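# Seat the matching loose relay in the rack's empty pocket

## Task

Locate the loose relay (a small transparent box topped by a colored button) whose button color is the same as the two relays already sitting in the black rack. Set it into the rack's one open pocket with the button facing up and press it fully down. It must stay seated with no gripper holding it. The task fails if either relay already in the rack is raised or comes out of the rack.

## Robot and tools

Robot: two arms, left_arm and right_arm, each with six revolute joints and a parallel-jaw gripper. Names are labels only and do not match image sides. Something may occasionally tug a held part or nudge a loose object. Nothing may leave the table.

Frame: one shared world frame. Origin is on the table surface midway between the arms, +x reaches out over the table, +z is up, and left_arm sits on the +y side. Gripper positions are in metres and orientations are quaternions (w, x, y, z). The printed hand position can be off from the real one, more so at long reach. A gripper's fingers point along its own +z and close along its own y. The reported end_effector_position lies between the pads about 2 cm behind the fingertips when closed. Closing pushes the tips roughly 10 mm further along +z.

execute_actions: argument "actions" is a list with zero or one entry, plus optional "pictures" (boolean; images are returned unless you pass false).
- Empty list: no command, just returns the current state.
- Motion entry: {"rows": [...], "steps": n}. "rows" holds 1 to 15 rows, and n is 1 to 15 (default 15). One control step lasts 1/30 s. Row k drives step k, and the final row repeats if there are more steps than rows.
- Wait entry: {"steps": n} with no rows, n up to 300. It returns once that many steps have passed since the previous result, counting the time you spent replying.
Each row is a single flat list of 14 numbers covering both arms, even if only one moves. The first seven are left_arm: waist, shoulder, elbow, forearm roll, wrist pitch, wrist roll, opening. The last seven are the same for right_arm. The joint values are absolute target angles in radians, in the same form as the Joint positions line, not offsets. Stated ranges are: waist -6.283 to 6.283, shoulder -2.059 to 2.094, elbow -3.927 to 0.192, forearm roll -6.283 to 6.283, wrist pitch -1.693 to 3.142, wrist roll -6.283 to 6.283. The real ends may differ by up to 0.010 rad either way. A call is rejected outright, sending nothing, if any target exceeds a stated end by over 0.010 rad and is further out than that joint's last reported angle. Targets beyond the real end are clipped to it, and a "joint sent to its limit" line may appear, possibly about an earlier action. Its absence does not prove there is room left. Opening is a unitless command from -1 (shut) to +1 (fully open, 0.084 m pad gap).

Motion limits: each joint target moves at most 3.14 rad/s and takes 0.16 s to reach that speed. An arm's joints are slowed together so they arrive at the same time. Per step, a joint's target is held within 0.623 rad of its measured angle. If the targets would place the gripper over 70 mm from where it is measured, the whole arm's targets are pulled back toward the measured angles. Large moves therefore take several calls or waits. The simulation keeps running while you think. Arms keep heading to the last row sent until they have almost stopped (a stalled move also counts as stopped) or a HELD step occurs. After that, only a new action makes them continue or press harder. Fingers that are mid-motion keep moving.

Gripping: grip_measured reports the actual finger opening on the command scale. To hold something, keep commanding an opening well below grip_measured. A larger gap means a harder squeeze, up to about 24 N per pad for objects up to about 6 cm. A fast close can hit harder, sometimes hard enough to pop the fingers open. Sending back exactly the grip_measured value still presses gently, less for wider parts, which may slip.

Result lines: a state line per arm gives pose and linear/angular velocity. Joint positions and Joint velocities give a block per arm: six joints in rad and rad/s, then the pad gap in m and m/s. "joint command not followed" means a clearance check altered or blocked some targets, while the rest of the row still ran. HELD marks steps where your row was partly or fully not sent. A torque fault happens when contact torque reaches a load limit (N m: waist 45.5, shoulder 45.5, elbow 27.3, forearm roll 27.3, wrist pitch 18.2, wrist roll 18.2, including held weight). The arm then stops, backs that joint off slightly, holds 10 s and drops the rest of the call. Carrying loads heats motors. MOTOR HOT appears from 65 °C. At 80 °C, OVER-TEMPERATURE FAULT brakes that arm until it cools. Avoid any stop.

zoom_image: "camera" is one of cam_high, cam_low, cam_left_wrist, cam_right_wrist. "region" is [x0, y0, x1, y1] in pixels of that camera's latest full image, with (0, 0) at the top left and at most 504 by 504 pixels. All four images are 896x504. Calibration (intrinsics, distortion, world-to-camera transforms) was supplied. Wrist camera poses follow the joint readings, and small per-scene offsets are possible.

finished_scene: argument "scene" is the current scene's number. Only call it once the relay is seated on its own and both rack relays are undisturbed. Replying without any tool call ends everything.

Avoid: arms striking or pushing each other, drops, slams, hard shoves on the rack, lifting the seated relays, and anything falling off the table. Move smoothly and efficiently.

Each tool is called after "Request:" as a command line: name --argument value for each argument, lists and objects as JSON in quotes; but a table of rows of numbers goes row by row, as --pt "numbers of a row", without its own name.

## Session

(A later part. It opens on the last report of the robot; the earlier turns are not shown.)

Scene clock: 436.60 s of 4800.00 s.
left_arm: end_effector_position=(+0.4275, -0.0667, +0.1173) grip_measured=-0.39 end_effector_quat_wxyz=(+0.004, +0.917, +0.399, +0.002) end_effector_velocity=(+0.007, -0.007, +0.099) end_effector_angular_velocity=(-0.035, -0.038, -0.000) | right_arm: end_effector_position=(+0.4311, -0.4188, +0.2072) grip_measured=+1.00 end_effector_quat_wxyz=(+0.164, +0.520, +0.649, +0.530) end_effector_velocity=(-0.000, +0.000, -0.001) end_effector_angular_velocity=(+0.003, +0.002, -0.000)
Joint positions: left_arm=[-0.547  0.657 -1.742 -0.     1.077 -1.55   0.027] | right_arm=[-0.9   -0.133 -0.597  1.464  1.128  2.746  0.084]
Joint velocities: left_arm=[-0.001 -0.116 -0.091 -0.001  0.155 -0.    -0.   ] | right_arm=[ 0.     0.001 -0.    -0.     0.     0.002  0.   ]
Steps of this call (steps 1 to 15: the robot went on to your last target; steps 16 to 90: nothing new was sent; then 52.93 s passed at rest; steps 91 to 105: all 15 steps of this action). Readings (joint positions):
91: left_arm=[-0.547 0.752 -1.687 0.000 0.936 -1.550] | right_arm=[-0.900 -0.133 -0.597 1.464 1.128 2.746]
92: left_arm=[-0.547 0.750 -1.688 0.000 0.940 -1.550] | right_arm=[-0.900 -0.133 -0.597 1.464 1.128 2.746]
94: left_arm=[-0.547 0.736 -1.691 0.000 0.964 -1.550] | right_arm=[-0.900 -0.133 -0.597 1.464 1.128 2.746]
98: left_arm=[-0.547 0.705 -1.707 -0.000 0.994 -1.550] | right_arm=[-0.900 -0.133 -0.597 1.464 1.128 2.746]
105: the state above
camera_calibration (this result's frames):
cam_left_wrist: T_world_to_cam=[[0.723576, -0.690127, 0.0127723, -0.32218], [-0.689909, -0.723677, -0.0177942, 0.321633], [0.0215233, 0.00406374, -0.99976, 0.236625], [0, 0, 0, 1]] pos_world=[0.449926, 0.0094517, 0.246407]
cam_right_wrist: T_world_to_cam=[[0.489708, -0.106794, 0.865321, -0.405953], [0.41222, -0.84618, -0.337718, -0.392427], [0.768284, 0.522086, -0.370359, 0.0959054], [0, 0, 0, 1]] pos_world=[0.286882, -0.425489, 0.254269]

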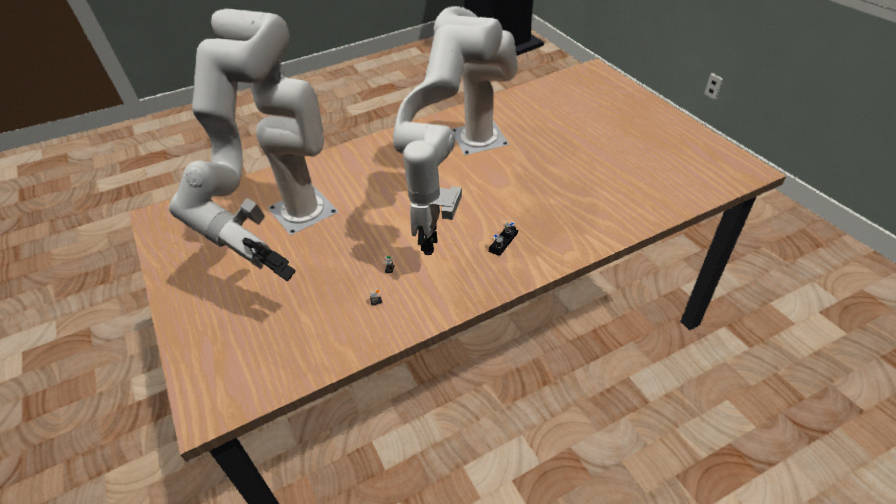

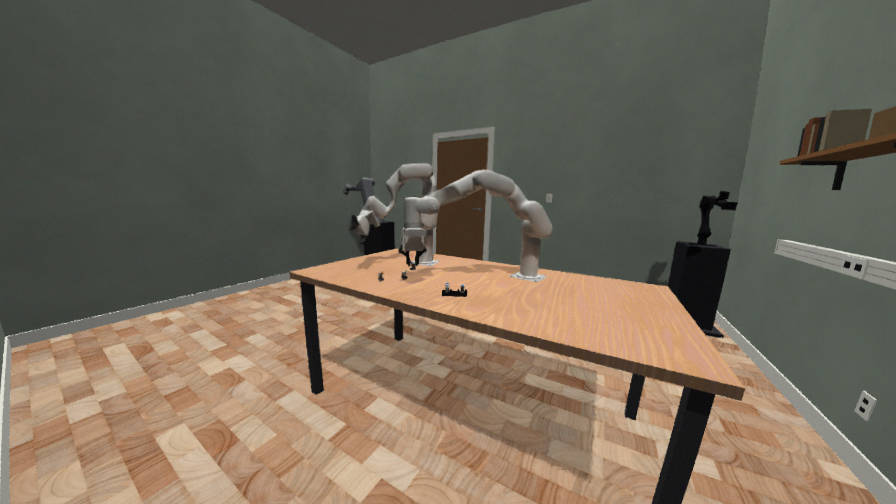

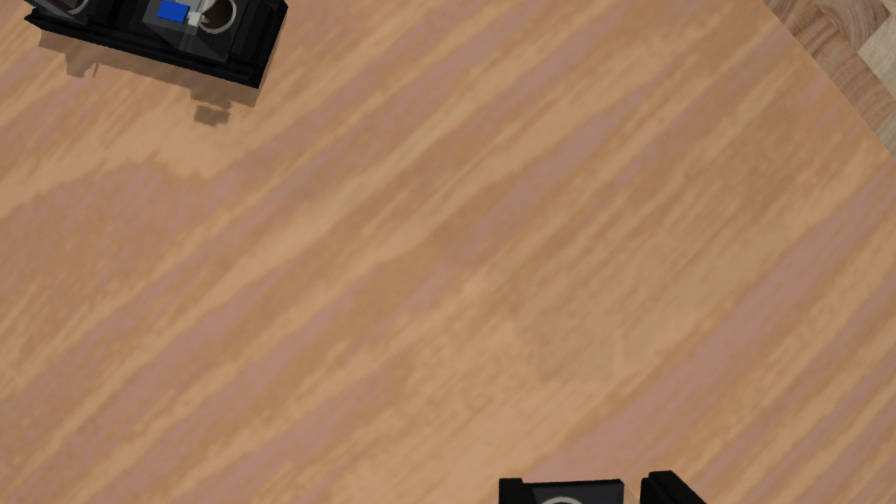

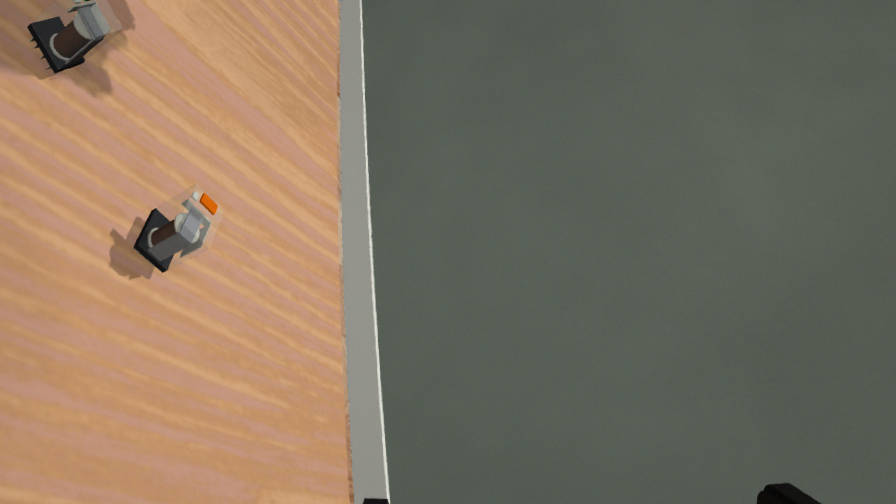

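Request:
execute_actions --actions '[{"rows": [[-0.20231,0.24520,-1.12515,0,0.87995,-2.45531,-0.9, -0.9,-0.133,-0.597,1.464,1.128,2.746,1]], "steps": 15}]'

Request:
execute_actions --actions '[{"steps": 25}]'

Scene clock: 508.87 s of 4800.00 s.
left_arm: end_effector_position=(+0.4442, +0.0746, +0.1242) grip_measured=-0.39 end_effector_quat_wxyz=(+0.000, +0.729, +0.685, +0.000) end_effector_velocity=(-0.017, +0.319, -0.003) end_effector_angular_velocity=(-0.002, -0.002, +1.944) | right_arm: end_effector_position=(+0.4311, -0.4188, +0.2072) grip_measured=+1.00 end_effector_quat_wxyz=(+0.164, +0.520, +0.649, +0.530) end_effector_velocity=(+0.000, -0.000, +0.000) end_effector_angular_velocity=(+0.001, -0.000, -0.002)
Joint positions: left_arm=[-0.339  0.407 -1.372  0.     0.964 -2.031  0.027] | right_arm=[-0.9   -0.133 -0.597  1.464  1.128  2.746  0.084]
Joint velocities: left_arm=[ 0.476 -0.566  0.857 -0.001 -0.293 -1.468  0.   ] | right_arm=[-0.    -0.    -0.     0.001 -0.     0.001  0.   ]
Steps of this call (steps 1 to 30: the robot went on to your last target; steps 31 to 90: nothing new was sent; then 68.77 s passed at rest; steps 91 to 105: all 15 steps of this action). Readings (joint positions):
91: left_arm=[-0.547 0.653 -1.745 -0.000 1.092 -1.550] | right_arm=[-0.900 -0.133 -0.597 1.464 1.128 2.746]
92: left_arm=[-0.546 0.651 -1.741 -0.000 1.090 -1.555] | right_arm=[-0.900 -0.133 -0.597 1.464 1.128 2.746]
94: left_arm=[-0.526 0.624 -1.698 -0.000 1.075 -1.598] | right_arm=[-0.900 -0.133 -0.597 1.464 1.128 2.746]
98: left_arm=[-0.450 0.539 -1.573 0.000 1.033 -1.733] | right_arm=[-0.900 -0.133 -0.597 1.464 1.128 2.746]
105: the state above
camera_calibration (this result's frames):
cam_left_wrist: T_world_to_cam=[[0.997348, -0.0725896, 0.00519769, -0.403577], [-0.072489, -0.997216, -0.0174667, 0.181629], [0.00645113, 0.0170437, -0.999834, 0.248294], [0, 0, 0, 1]] pos_world=[0.414071, 0.147596, 0.253523]
cam_right_wrist: T_world_to_cam=[[0.489708, -0.106794, 0.865321, -0.405953], [0.41222, -0.84618, -0.337718, -0.392427], [0.768284, 0.522086, -0.370359, 0.0959055], [0, 0, 0, 1]] pos_world=[0.286882, -0.425489, 0.254269]

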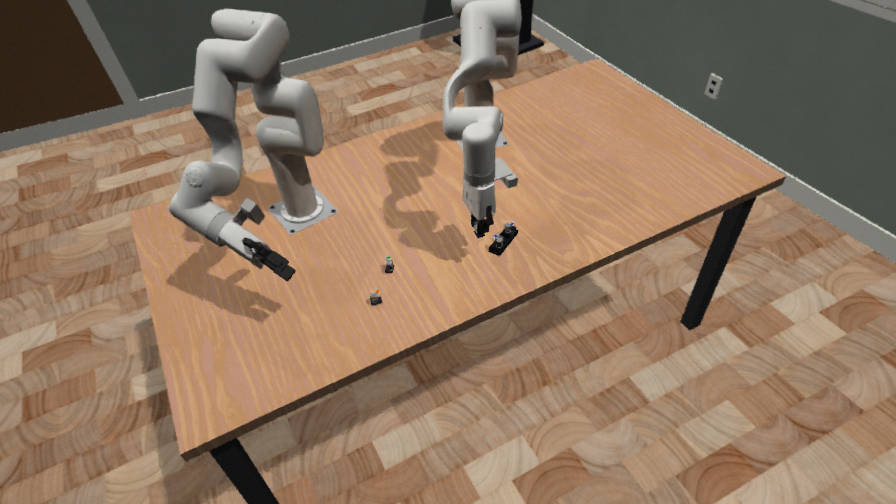

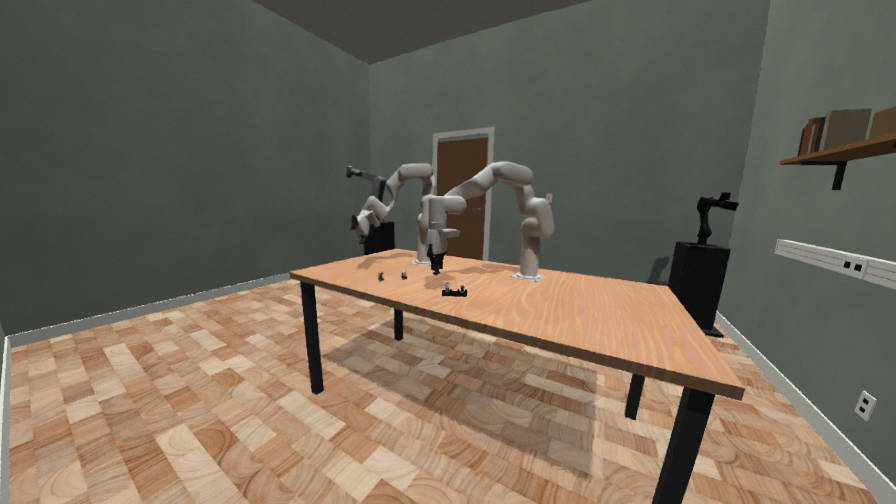

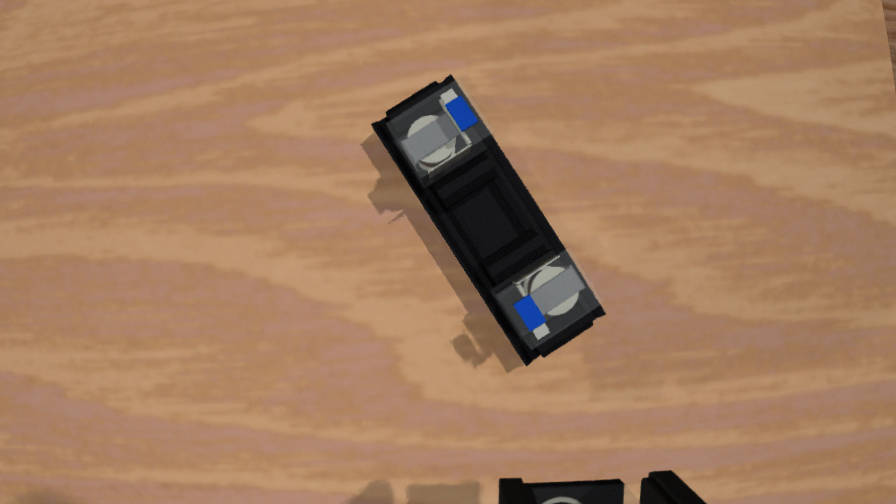

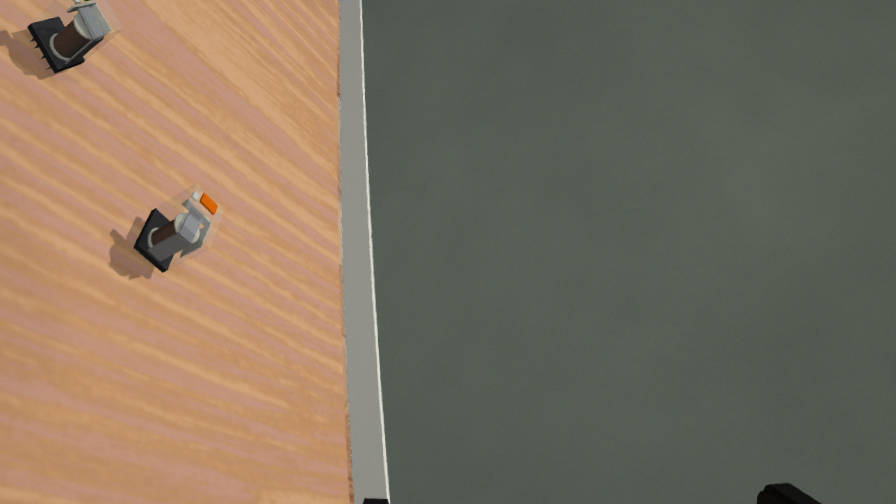

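Scene clock: 509.70 s of 4800.00 s.
left_arm: end_effector_position=(+0.4285, +0.1637, +0.1200) grip_measured=-0.39 end_effector_quat_wxyz=(-0.000, +0.511, +0.860, -0.000) end_effector_velocity=(-0.000, +0.001, +0.000) end_effector_angular_velocity=(-0.000, -0.000, +0.003) | right_arm: end_effector_position=(+0.4311, -0.4188, +0.2072) grip_measured=+1.00 end_effector_quat_wxyz=(+0.164, +0.520, +0.649, +0.530) end_effector_velocity=(-0.001, +0.000, -0.001) end_effector_angular_velocity=(-0.000, +0.001, +0.002)
Joint positions: left_arm=[-0.203  0.245 -1.125 -0.     0.88  -2.455  0.027] | right_arm=[-0.9   -0.133 -0.597  1.464  1.128  2.746  0.084]
Joint velocities: left_arm=[ 0.002 -0.001  0.001  0.    -0.    -0.001 -0.   ] | right_arm=[-0.     0.     0.001 -0.002  0.001 -0.001  0.   ]
Steps of this call (steps 1 to 25: the robot went on to your last target). Readings (joint positions):
1: left_arm=[-0.323 0.389 -1.343 0.000 0.955 -2.081] | right_arm=[-0.900 -0.133 -0.597 1.464 1.128 2.746]
2: left_arm=[-0.307 0.369 -1.314 0.000 0.945 -2.131] | right_arm=[-0.900 -0.133 -0.597 1.464 1.128 2.746]
4: left_arm=[-0.275 0.331 -1.256 0.000 0.925 -2.231] | right_arm=[-0.900 -0.133 -0.597 1.464 1.128 2.746]
8: left_arm=[-0.221 0.269 -1.161 0.000 0.893 -2.391] | right_arm=[-0.900 -0.133 -0.597 1.464 1.128 2.746]
25: the state above
camera_calibration (this result's frames):
cam_left_wrist: T_world_to_cam=[[0.883295, 0.468792, 0.00490091, -0.421224], [0.468802, -0.883128, -0.0175822, 0.0186728], [-0.00391426, 0.0178278, -0.999833, 0.247012], [0, 0, 0, 1]] pos_world=[0.364278, 0.209553, 0.249364]
cam_right_wrist: T_world_to_cam=[[0.489708, -0.106794, 0.865321, -0.405953], [0.41222, -0.84618, -0.337718, -0.392427], [0.768284, 0.522086, -0.370359, 0.0959054], [0, 0, 0, 1]] pos_world=[0.286882, -0.425489, 0.254269]

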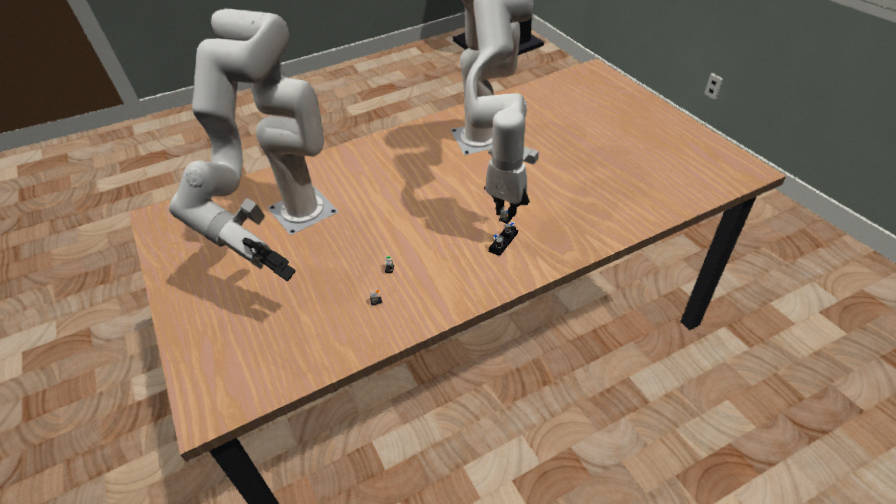

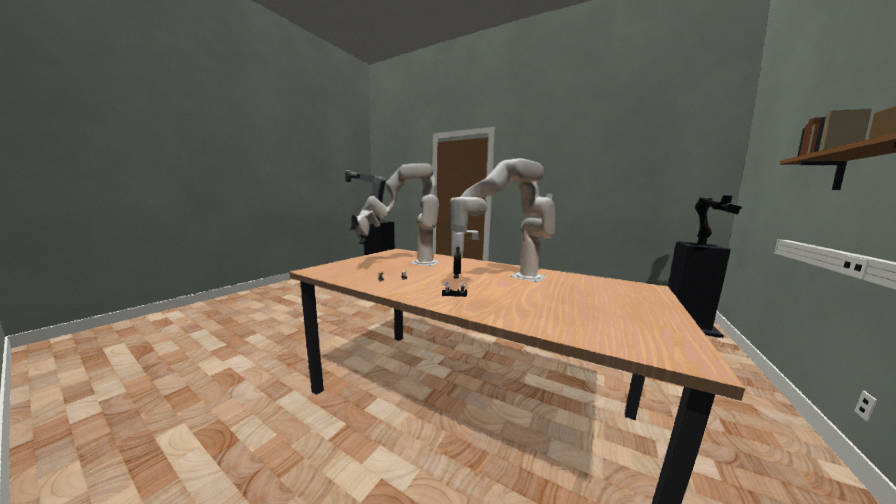

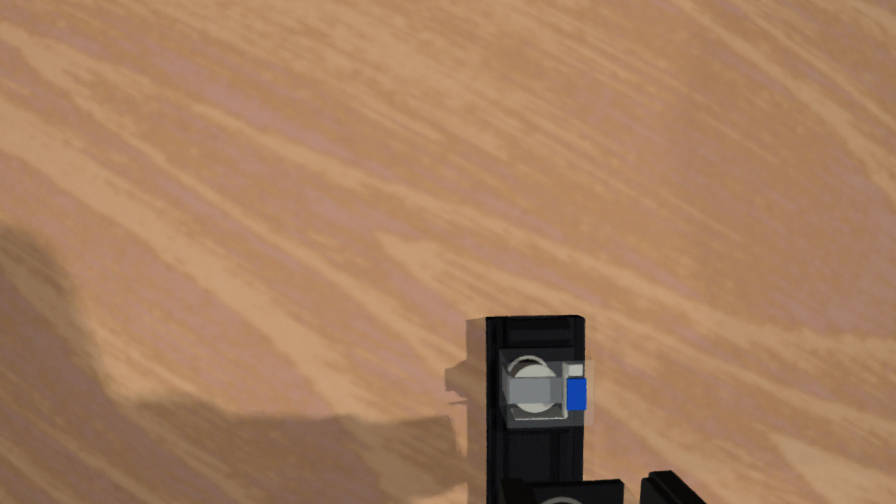

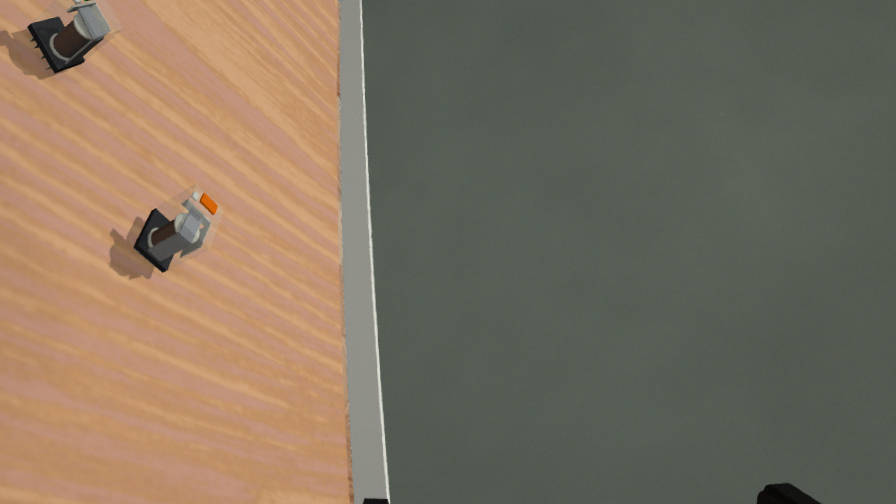

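Request:
execute_actions --actions '[{"rows": [[-0.20231,0.24520,-1.12515,0,0.87995,-2.45531,-0.9, 0.2,-0.133,-0.597,0,-0.055,0,1]], "steps": 15}]' --pictures false

Request:
zoom_image --camera "cam_left_wrist" --region '[420, 290, 660, 504]'

Scene clock: 518.40 s of 4800.00 s.
left_arm: end_effector_position=(+0.4285, +0.1639, +0.1200) grip_measured=-0.39 end_effector_quat_wxyz=(+0.000, +0.510, +0.860, -0.000) end_effector_velocity=(-0.001, -0.000, -0.000) end_effector_angular_velocity=(+0.001, +0.002, -0.001) | right_arm: end_effector_position=(+0.4451, -0.3089, +0.1351) grip_measured=+1.00 end_effector_quat_wxyz=(+0.207, -0.042, +0.963, +0.170) end_effector_velocity=(+0.141, +0.243, +0.034) end_effector_angular_velocity=(-2.247, -1.018, +2.735)
Joint positions: left_arm=[-0.202  0.245 -1.125  0.     0.88  -2.455  0.027] | right_arm=[-0.319 -0.133 -0.597  0.883  0.547  2.165  0.084]
Joint velocities: left_arm=[-0.002  0.     0.     0.     0.002 -0.    -0.   ] | right_arm=[ 1.307 -0.001 -0.003 -1.315 -1.311 -1.311 -0.   ]
Steps of this call (steps 1 to 15: the robot went on to your last target; steps 16 to 90: nothing new was sent; then 5.20 s passed at rest; steps 91 to 105: all 15 steps of this action). Readings (joint positions):
91: left_arm=[-0.202 0.245 -1.125 -0.000 0.880 -2.455] | right_arm=[-0.900 -0.133 -0.597 1.464 1.128 2.746]
92: left_arm=[-0.202 0.245 -1.125 0.000 0.880 -2.455] | right_arm=[-0.897 -0.133 -0.597 1.460 1.123 2.741]
94: left_arm=[-0.202 0.245 -1.125 -0.000 0.880 -2.455] | right_arm=[-0.854 -0.133 -0.598 1.414 1.076 2.695]
98: left_arm=[-0.202 0.245 -1.125 -0.000 0.880 -2.455] | right_arm=[-0.665 -0.133 -0.596 1.229 0.892 2.510]
105: the state above

Region (420, 290, 660, 504) of cam_left_wrist's 896x504 image, scaled by 2.100, with more detail than that image has; it fills the top 449 rows of this view, and the rest is white.

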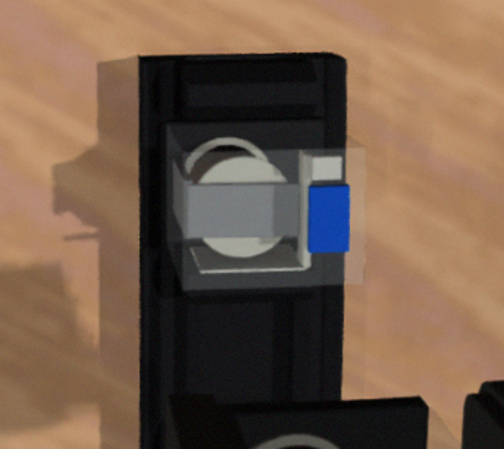

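Request:
execute_actions --actions '[{"rows": [[-0.20231,0.24520,-1.12515,0,0.87995,-2.45531,-0.9, 0.5264,0.2829,-0.2501,0,-0.8182,0,1]], "steps": 15}]' --pictures false

Scene clock: 607.83 s of 4800.00 s.
left_arm: end_effector_position=(+0.4285, +0.1639, +0.1200) grip_measured=-0.39 end_effector_quat_wxyz=(+0.000, +0.510, +0.860, -0.000) end_effector_velocity=(-0.000, +0.000, -0.000) end_effector_angular_velocity=(+0.001, +0.001, -0.001) | right_arm: end_effector_position=(+0.4222, -0.0389, +0.1145) grip_measured=+1.00 end_effector_quat_wxyz=(-0.099, +0.894, +0.246, +0.361) end_effector_velocity=(-0.245, +0.111, -0.224) end_effector_angular_velocity=(+0.024, -0.041, +0.452)
Joint positions: left_arm=[-0.202  0.245 -1.125 -0.     0.88  -2.455  0.027] | right_arm=[ 0.379  0.095 -0.407 -0.    -0.456 -0.     0.084]
Joint velocities: left_arm=[-0.     0.    -0.     0.     0.001  0.001 -0.   ] | right_arm=[ 0.452  0.576  0.482  0.001 -1.105 -0.002 -0.   ]
Steps of this call (steps 1 to 60: the robot went on to your last target; steps 61 to 120: nothing new was sent; then 84.93 s passed at rest; steps 121 to 135: all 15 steps of this action). Readings (joint positions):
121: left_arm=[-0.202 0.245 -1.125 -0.000 0.880 -2.455] | right_arm=[0.200 -0.133 -0.597 0.000 -0.055 -0.000]
122: left_arm=[-0.202 0.245 -1.125 0.000 0.880 -2.455] | right_arm=[0.202 -0.131 -0.596 0.000 -0.060 0.000]
124: left_arm=[-0.202 0.245 -1.125 -0.000 0.880 -2.455] | right_arm=[0.221 -0.108 -0.579 0.000 -0.101 0.000]
128: left_arm=[-0.202 0.245 -1.125 -0.000 0.880 -2.455] | right_arm=[0.278 -0.033 -0.513 -0.000 -0.210 -0.000]
135: the state above

Request:
execute_actions --actions '[{"steps": 15}]'

Scene clock: 611.70 s of 4800.00 s.
left_arm: end_effector_position=(+0.4285, +0.1639, +0.1200) grip_measured=-0.39 end_effector_quat_wxyz=(+0.000, +0.510, +0.860, -0.000) end_effector_velocity=(+0.000, +0.000, -0.000) end_effector_angular_velocity=(+0.000, +0.000, +0.001) | right_arm: end_effector_position=(+0.3347, -0.0178, +0.0563) grip_measured=+1.00 end_effector_quat_wxyz=(-0.128, +0.870, +0.310, +0.360) end_effector_velocity=(-0.000, -0.000, -0.000) end_effector_angular_velocity=(-0.002, -0.000, +0.001)
Joint positions: left_arm=[-0.202  0.245 -1.125  0.     0.88  -2.455  0.027] | right_arm=[ 0.526  0.283 -0.25   0.    -0.818 -0.     0.084]
Joint velocities: left_arm=[ 0.001  0.    -0.    -0.     0.    -0.    -0.   ] | right_arm=[ 0.     0.001 -0.     0.001 -0.    -0.002  0.   ]
Steps of this call (steps 1 to 30: the robot went on to your last target; steps 31 to 90: nothing new was sent; then 0.87 s passed at rest). Readings (joint positions):
1: left_arm=[-0.202 0.245 -1.125 -0.000 0.880 -2.455] | right_arm=[0.394 0.115 -0.391 -0.000 -0.493 -0.000]
2: left_arm=[-0.202 0.245 -1.125 -0.000 0.880 -2.455] | right_arm=[0.410 0.134 -0.374 -0.000 -0.531 -0.000]
4: left_arm=[-0.202 0.245 -1.125 0.000 0.880 -2.455] | right_arm=[0.441 0.174 -0.341 -0.000 -0.607 -0.000]
8: left_arm=[-0.202 0.245 -1.125 -0.000 0.880 -2.455] | right_arm=[0.498 0.248 -0.279 -0.000 -0.747 -0.000]
90: the state above
All arms were judged still, so your last target was given up. Only a new action makes them travel on or press farther. Fingers that are still opening or closing keep moving.
camera_calibration (this result's frames):
cam_left_wrist: T_world_to_cam=[[0.883103, 0.469154, 0.00491839, -0.421287], [0.469163, -0.882937, -0.0175699, 0.0186161], [-0.00390036, 0.0178236, -0.999834, 0.247039], [0, 0, 0, 1]] pos_world=[0.364269, 0.209682, 0.249397]
cam_right_wrist: T_world_to_cam=[[0.626954, -0.778979, 0.0109507, -0.195109], [-0.542346, -0.446507, -0.711682, 0.283344], [0.559275, 0.440253, -0.702416, -0.008092], [0, 0, 0, 1]] pos_world=[0.280521, -0.0219081, 0.198104]

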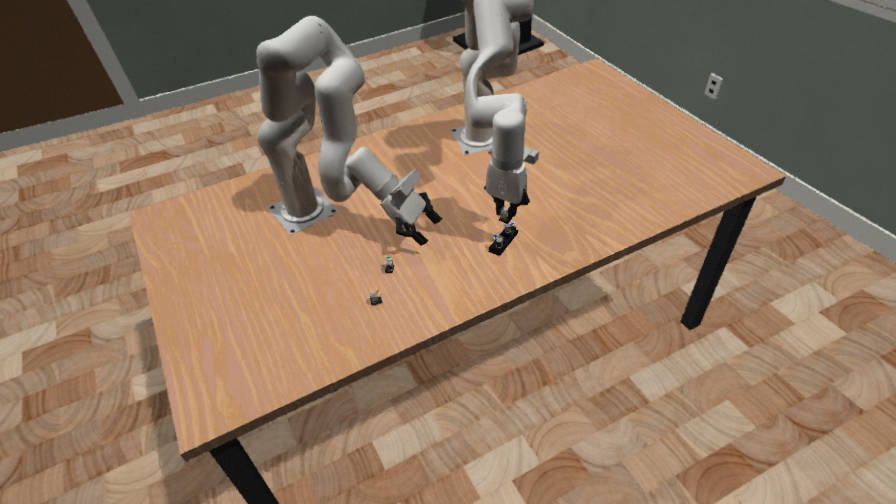

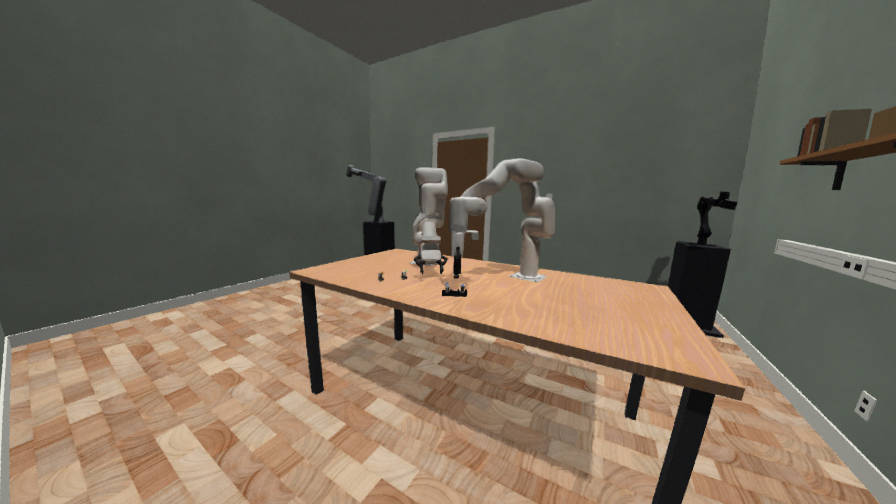

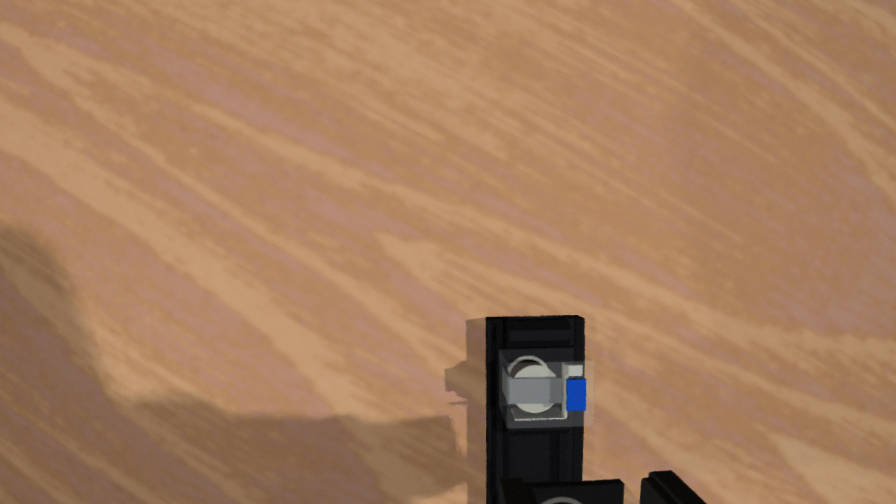

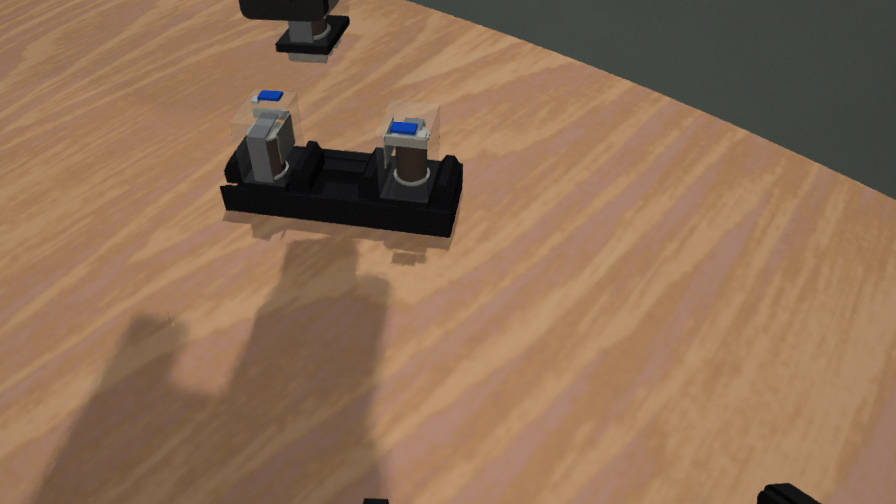

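Request:
zoom_image --camera "cam_right_wrist" --region '[200, 0, 480, 250]'

Region (200, 0, 480, 250) of cam_right_wrist's 896x504 image, scaled by 1.800, with more detail than that image has; it fills the top 450 rows of this view, and the rest is white.

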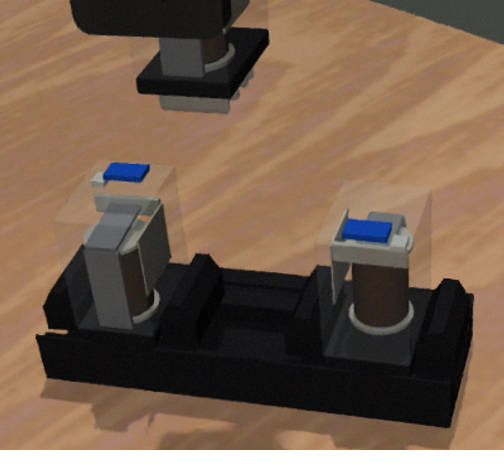

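Request:
execute_actions --actions '[{"rows": [ [-0.21042,0.25547,-1.13943,0,0.88396,-2.46342,-0.9, 0.5264,0.2829,-0.2501,0,-0.8182,0,1], [-0.21042,0.25547,-1.13943,0,0.88396,-2.46342,-0.9, 0.5264,0.2829,-0.2501,0,-0.8182,0,1], [-0.21042,0.25547,-1.13943,0,0.88396,-2.46342,-0.9, 0.5264,0.2829,-0.2501,0,-0.8182,0,1], [-0.21042,0.25547,-1.13943,0,0.88396,-2.46342,-0.9, 0.5264,0.2829,-0.2501,0,-0.8182,0,1], [-0.21042,0.25547,-1.13943,0,0.88396,-2.46342,-0.9, 0.5264,0.2829,-0.2501,0,-0.8182,0,1], [-0.21042,0.25547,-1.13943,0,0.88396,-2.46342,-0.9, 0.5264,0.2829,-0.2501,0,-0.8182,0,1], [-0.21042,0.32356,-1.10615,0,0.78259,-2.46342,-0.9, 0.5264,0.2829,-0.2501,0,-0.8182,0,1] ], "steps": 15}]'

Request:
execute_actions --actions '[{"steps": 10}]'

Request:
zoom_image --camera "cam_right_wrist" --region '[200, 0, 480, 250]'

Scene clock: 687.93 s of 4800.00 s.
left_arm: end_effector_position=(+0.4278, +0.1597, +0.0809) grip_measured=-0.39 end_effector_quat_wxyz=(-0.004, +0.510, +0.860, -0.001) end_effector_velocity=(+0.017, -0.007, -0.025) end_effector_angular_velocity=(-0.024, -0.058, -0.001) | right_arm: end_effector_position=(+0.3347, -0.0178, +0.0563) grip_measured=+1.00 end_effector_quat_wxyz=(-0.128, +0.870, +0.310, +0.360) end_effector_velocity=(+0.000, +0.000, +0.000) end_effector_angular_velocity=(-0.001, -0.001, +0.003)
Joint positions: left_arm=[-0.21   0.32  -1.106  0.     0.794 -2.463  0.027] | right_arm=[ 0.526  0.283 -0.25   0.    -0.818  0.     0.084]
Joint velocities: left_arm=[-0.001  0.061  0.009 -0.    -0.132  0.     0.   ] | right_arm=[-0.     0.001 -0.001 -0.002 -0.    -0.002  0.   ]
Steps of this call (steps 1 to 90: nothing new was sent; then 72.73 s passed at rest; steps 91 to 105: all 15 steps of this action). Readings (joint positions):
91: left_arm=[-0.202 0.245 -1.125 0.000 0.880 -2.455] | right_arm=[0.526 0.283 -0.250 0.000 -0.818 -0.000]
92: left_arm=[-0.203 0.246 -1.126 0.000 0.880 -2.456] | right_arm=[0.526 0.283 -0.250 -0.000 -0.818 0.000]
94: left_arm=[-0.206 0.250 -1.132 0.000 0.882 -2.459] | right_arm=[0.526 0.283 -0.250 -0.000 -0.818 -0.000]
98: left_arm=[-0.209 0.256 -1.136 -0.000 0.879 -2.462] | right_arm=[0.526 0.283 -0.250 -0.000 -0.818 0.000]
105: the state above
camera_calibration (this result's frames):
cam_left_wrist: T_world_to_cam=[[0.883135, 0.469119, -0.000404551, -0.418113], [0.468974, -0.882884, -0.0240632, 0.0151915], [-0.0116457, 0.0210614, -0.99971, 0.210772], [0, 0, 0, 1]] pos_world=[0.36458, 0.205118, 0.210907]
cam_right_wrist: T_world_to_cam=[[0.626954, -0.778979, 0.0109506, -0.195109], [-0.542346, -0.446507, -0.711683, 0.283344], [0.559276, 0.440253, -0.702416, -0.00809204], [0, 0, 0, 1]] pos_world=[0.280521, -0.0219081, 0.198104]

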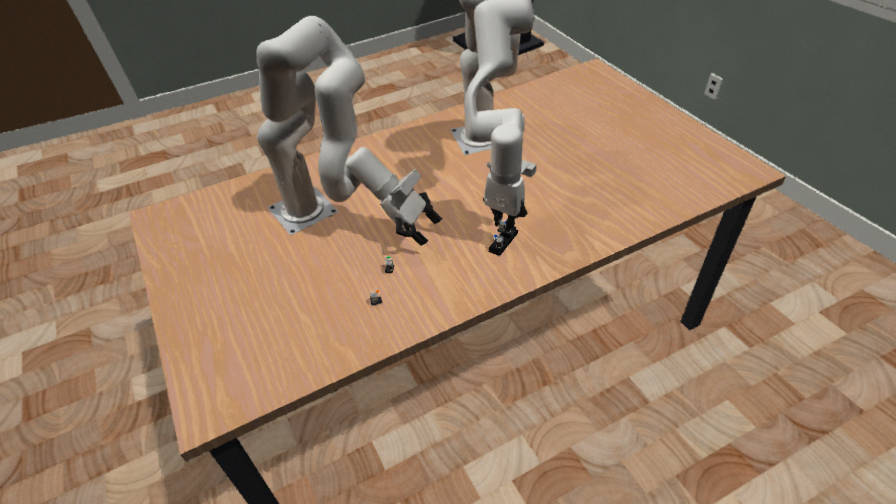

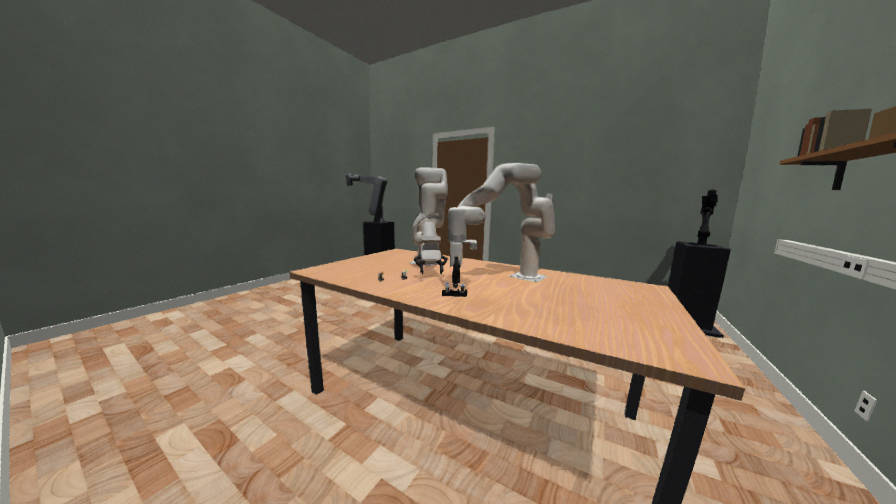

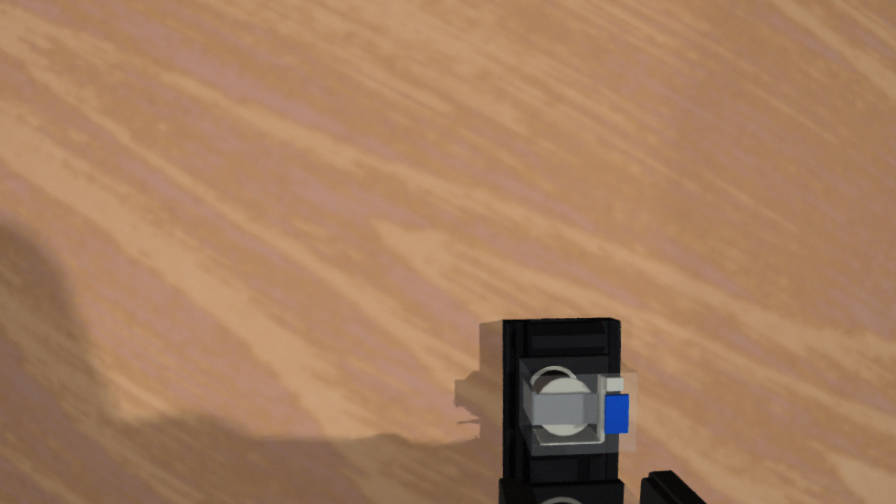

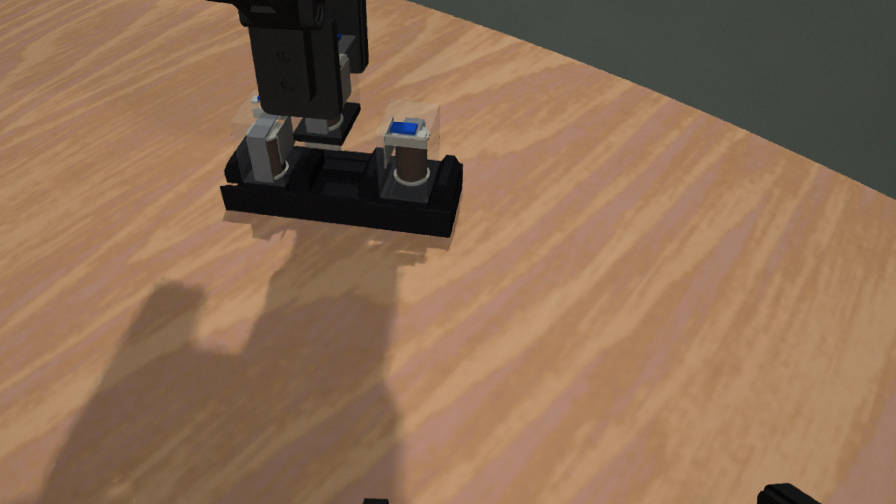

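Scene clock: 688.27 s of 4800.00 s.
left_arm: end_effector_position=(+0.4302, +0.1587, +0.0804) grip_measured=-0.39 end_effector_quat_wxyz=(+0.000, +0.510, +0.860, +0.000) end_effector_velocity=(-0.001, +0.000, -0.003) end_effector_angular_velocity=(+0.002, +0.004, -0.002) | right_arm: end_effector_position=(+0.3347, -0.0178, +0.0563) grip_measured=+1.00 end_effector_quat_wxyz=(-0.128, +0.870, +0.310, +0.360) end_effector_velocity=(-0.000, +0.000, -0.000) end_effector_angular_velocity=(-0.001, +0.000, +0.002)
Joint positions: left_arm=[-0.21   0.323 -1.106 -0.     0.783 -2.463  0.027] | right_arm=[ 0.526  0.283 -0.25  -0.    -0.818 -0.     0.084]
Joint velocities: left_arm=[-0.     0.004  0.003 -0.    -0.003  0.002  0.   ] | right_arm=[ 0.     0.001 -0.    -0.002 -0.    -0.     0.   ]
Steps of this call (steps 1 to 10: the robot went on to your last target). Readings (joint positions):
1: left_arm=[-0.210 0.321 -1.106 0.000 0.791 -2.463] | right_arm=[0.526 0.283 -0.250 0.000 -0.818 -0.000]
2: left_arm=[-0.210 0.322 -1.107 0.000 0.788 -2.463] | right_arm=[0.526 0.283 -0.250 0.000 -0.818 -0.000]
4: left_arm=[-0.210 0.322 -1.108 -0.000 0.785 -2.463] | right_arm=[0.526 0.283 -0.250 0.000 -0.818 0.000]
8: left_arm=[-0.210 0.323 -1.107 -0.000 0.783 -2.463] | right_arm=[0.526 0.283 -0.250 0.000 -0.818 0.000]
10: the state above
camera_calibration (this result's frames):
cam_left_wrist: T_world_to_cam=[[0.883092, 0.46917, 0.00530928, -0.42017], [0.469188, -0.882933, -0.0170934, 0.0125315], [-0.00333198, 0.0175861, -0.99984, 0.207325], [0, 0, 0, 1]] pos_world=[0.36586, 0.204549, 0.209737]
cam_right_wrist: T_world_to_cam=[[0.626954, -0.778979, 0.0109508, -0.195109], [-0.542346, -0.446507, -0.711682, 0.283344], [0.559275, 0.440253, -0.702416, -0.00809199], [0, 0, 0, 1]] pos_world=[0.280521, -0.0219081, 0.198104]

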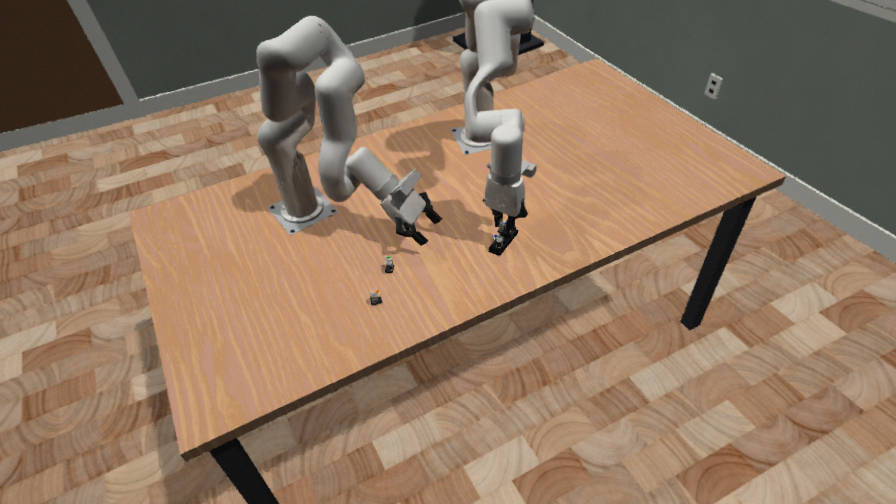

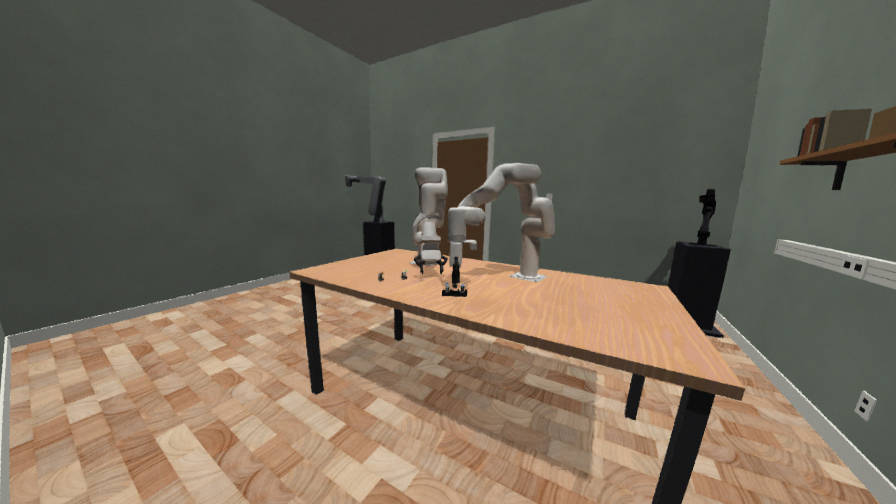

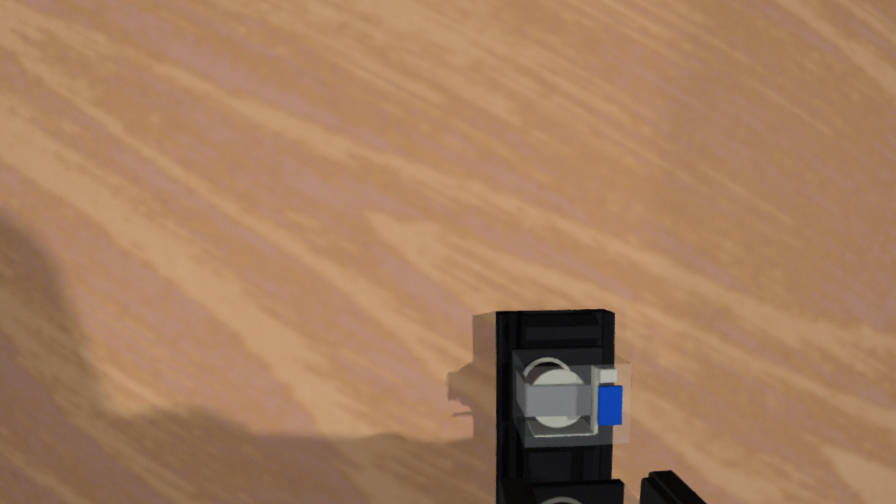

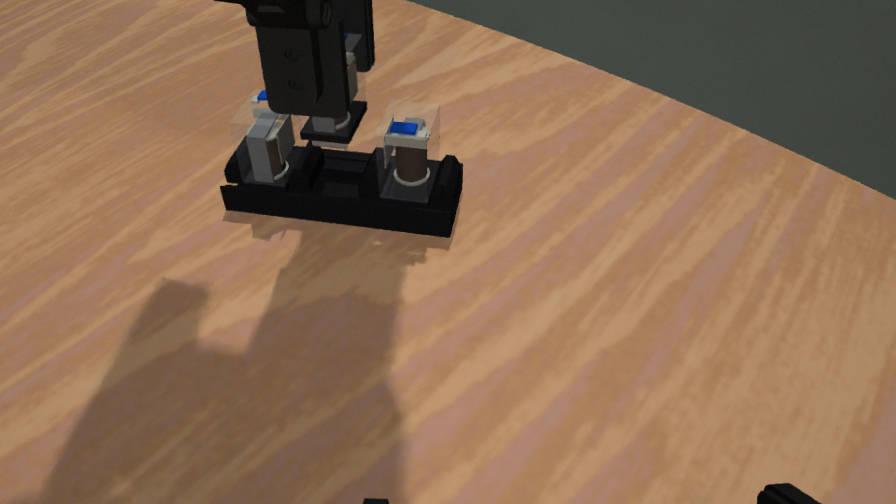

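Region (200, 0, 480, 250) of cam_right_wrist's 896x504 image, scaled by 1.800, with more detail than that image has; it fills the top 450 rows of this view, and the rest is white.

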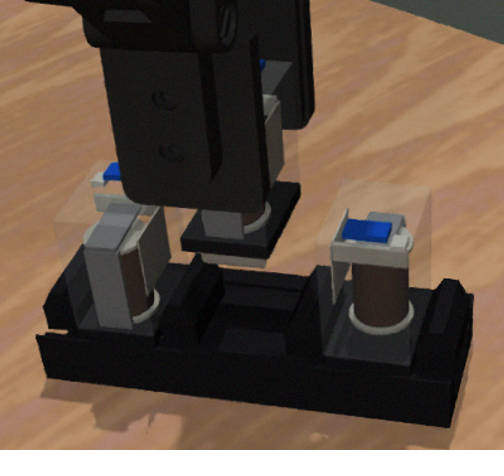

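Request:
zoom_image --camera "cam_left_wrist" --region '[440, 290, 680, 504]'

Region (440, 290, 680, 504) of cam_left_wrist's 896x504 image, scaled by 2.100, with more detail than that image has; it fills the top 449 rows of this view, and the rest is white.

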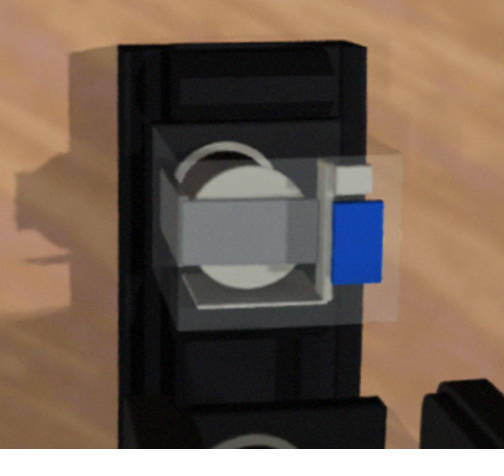

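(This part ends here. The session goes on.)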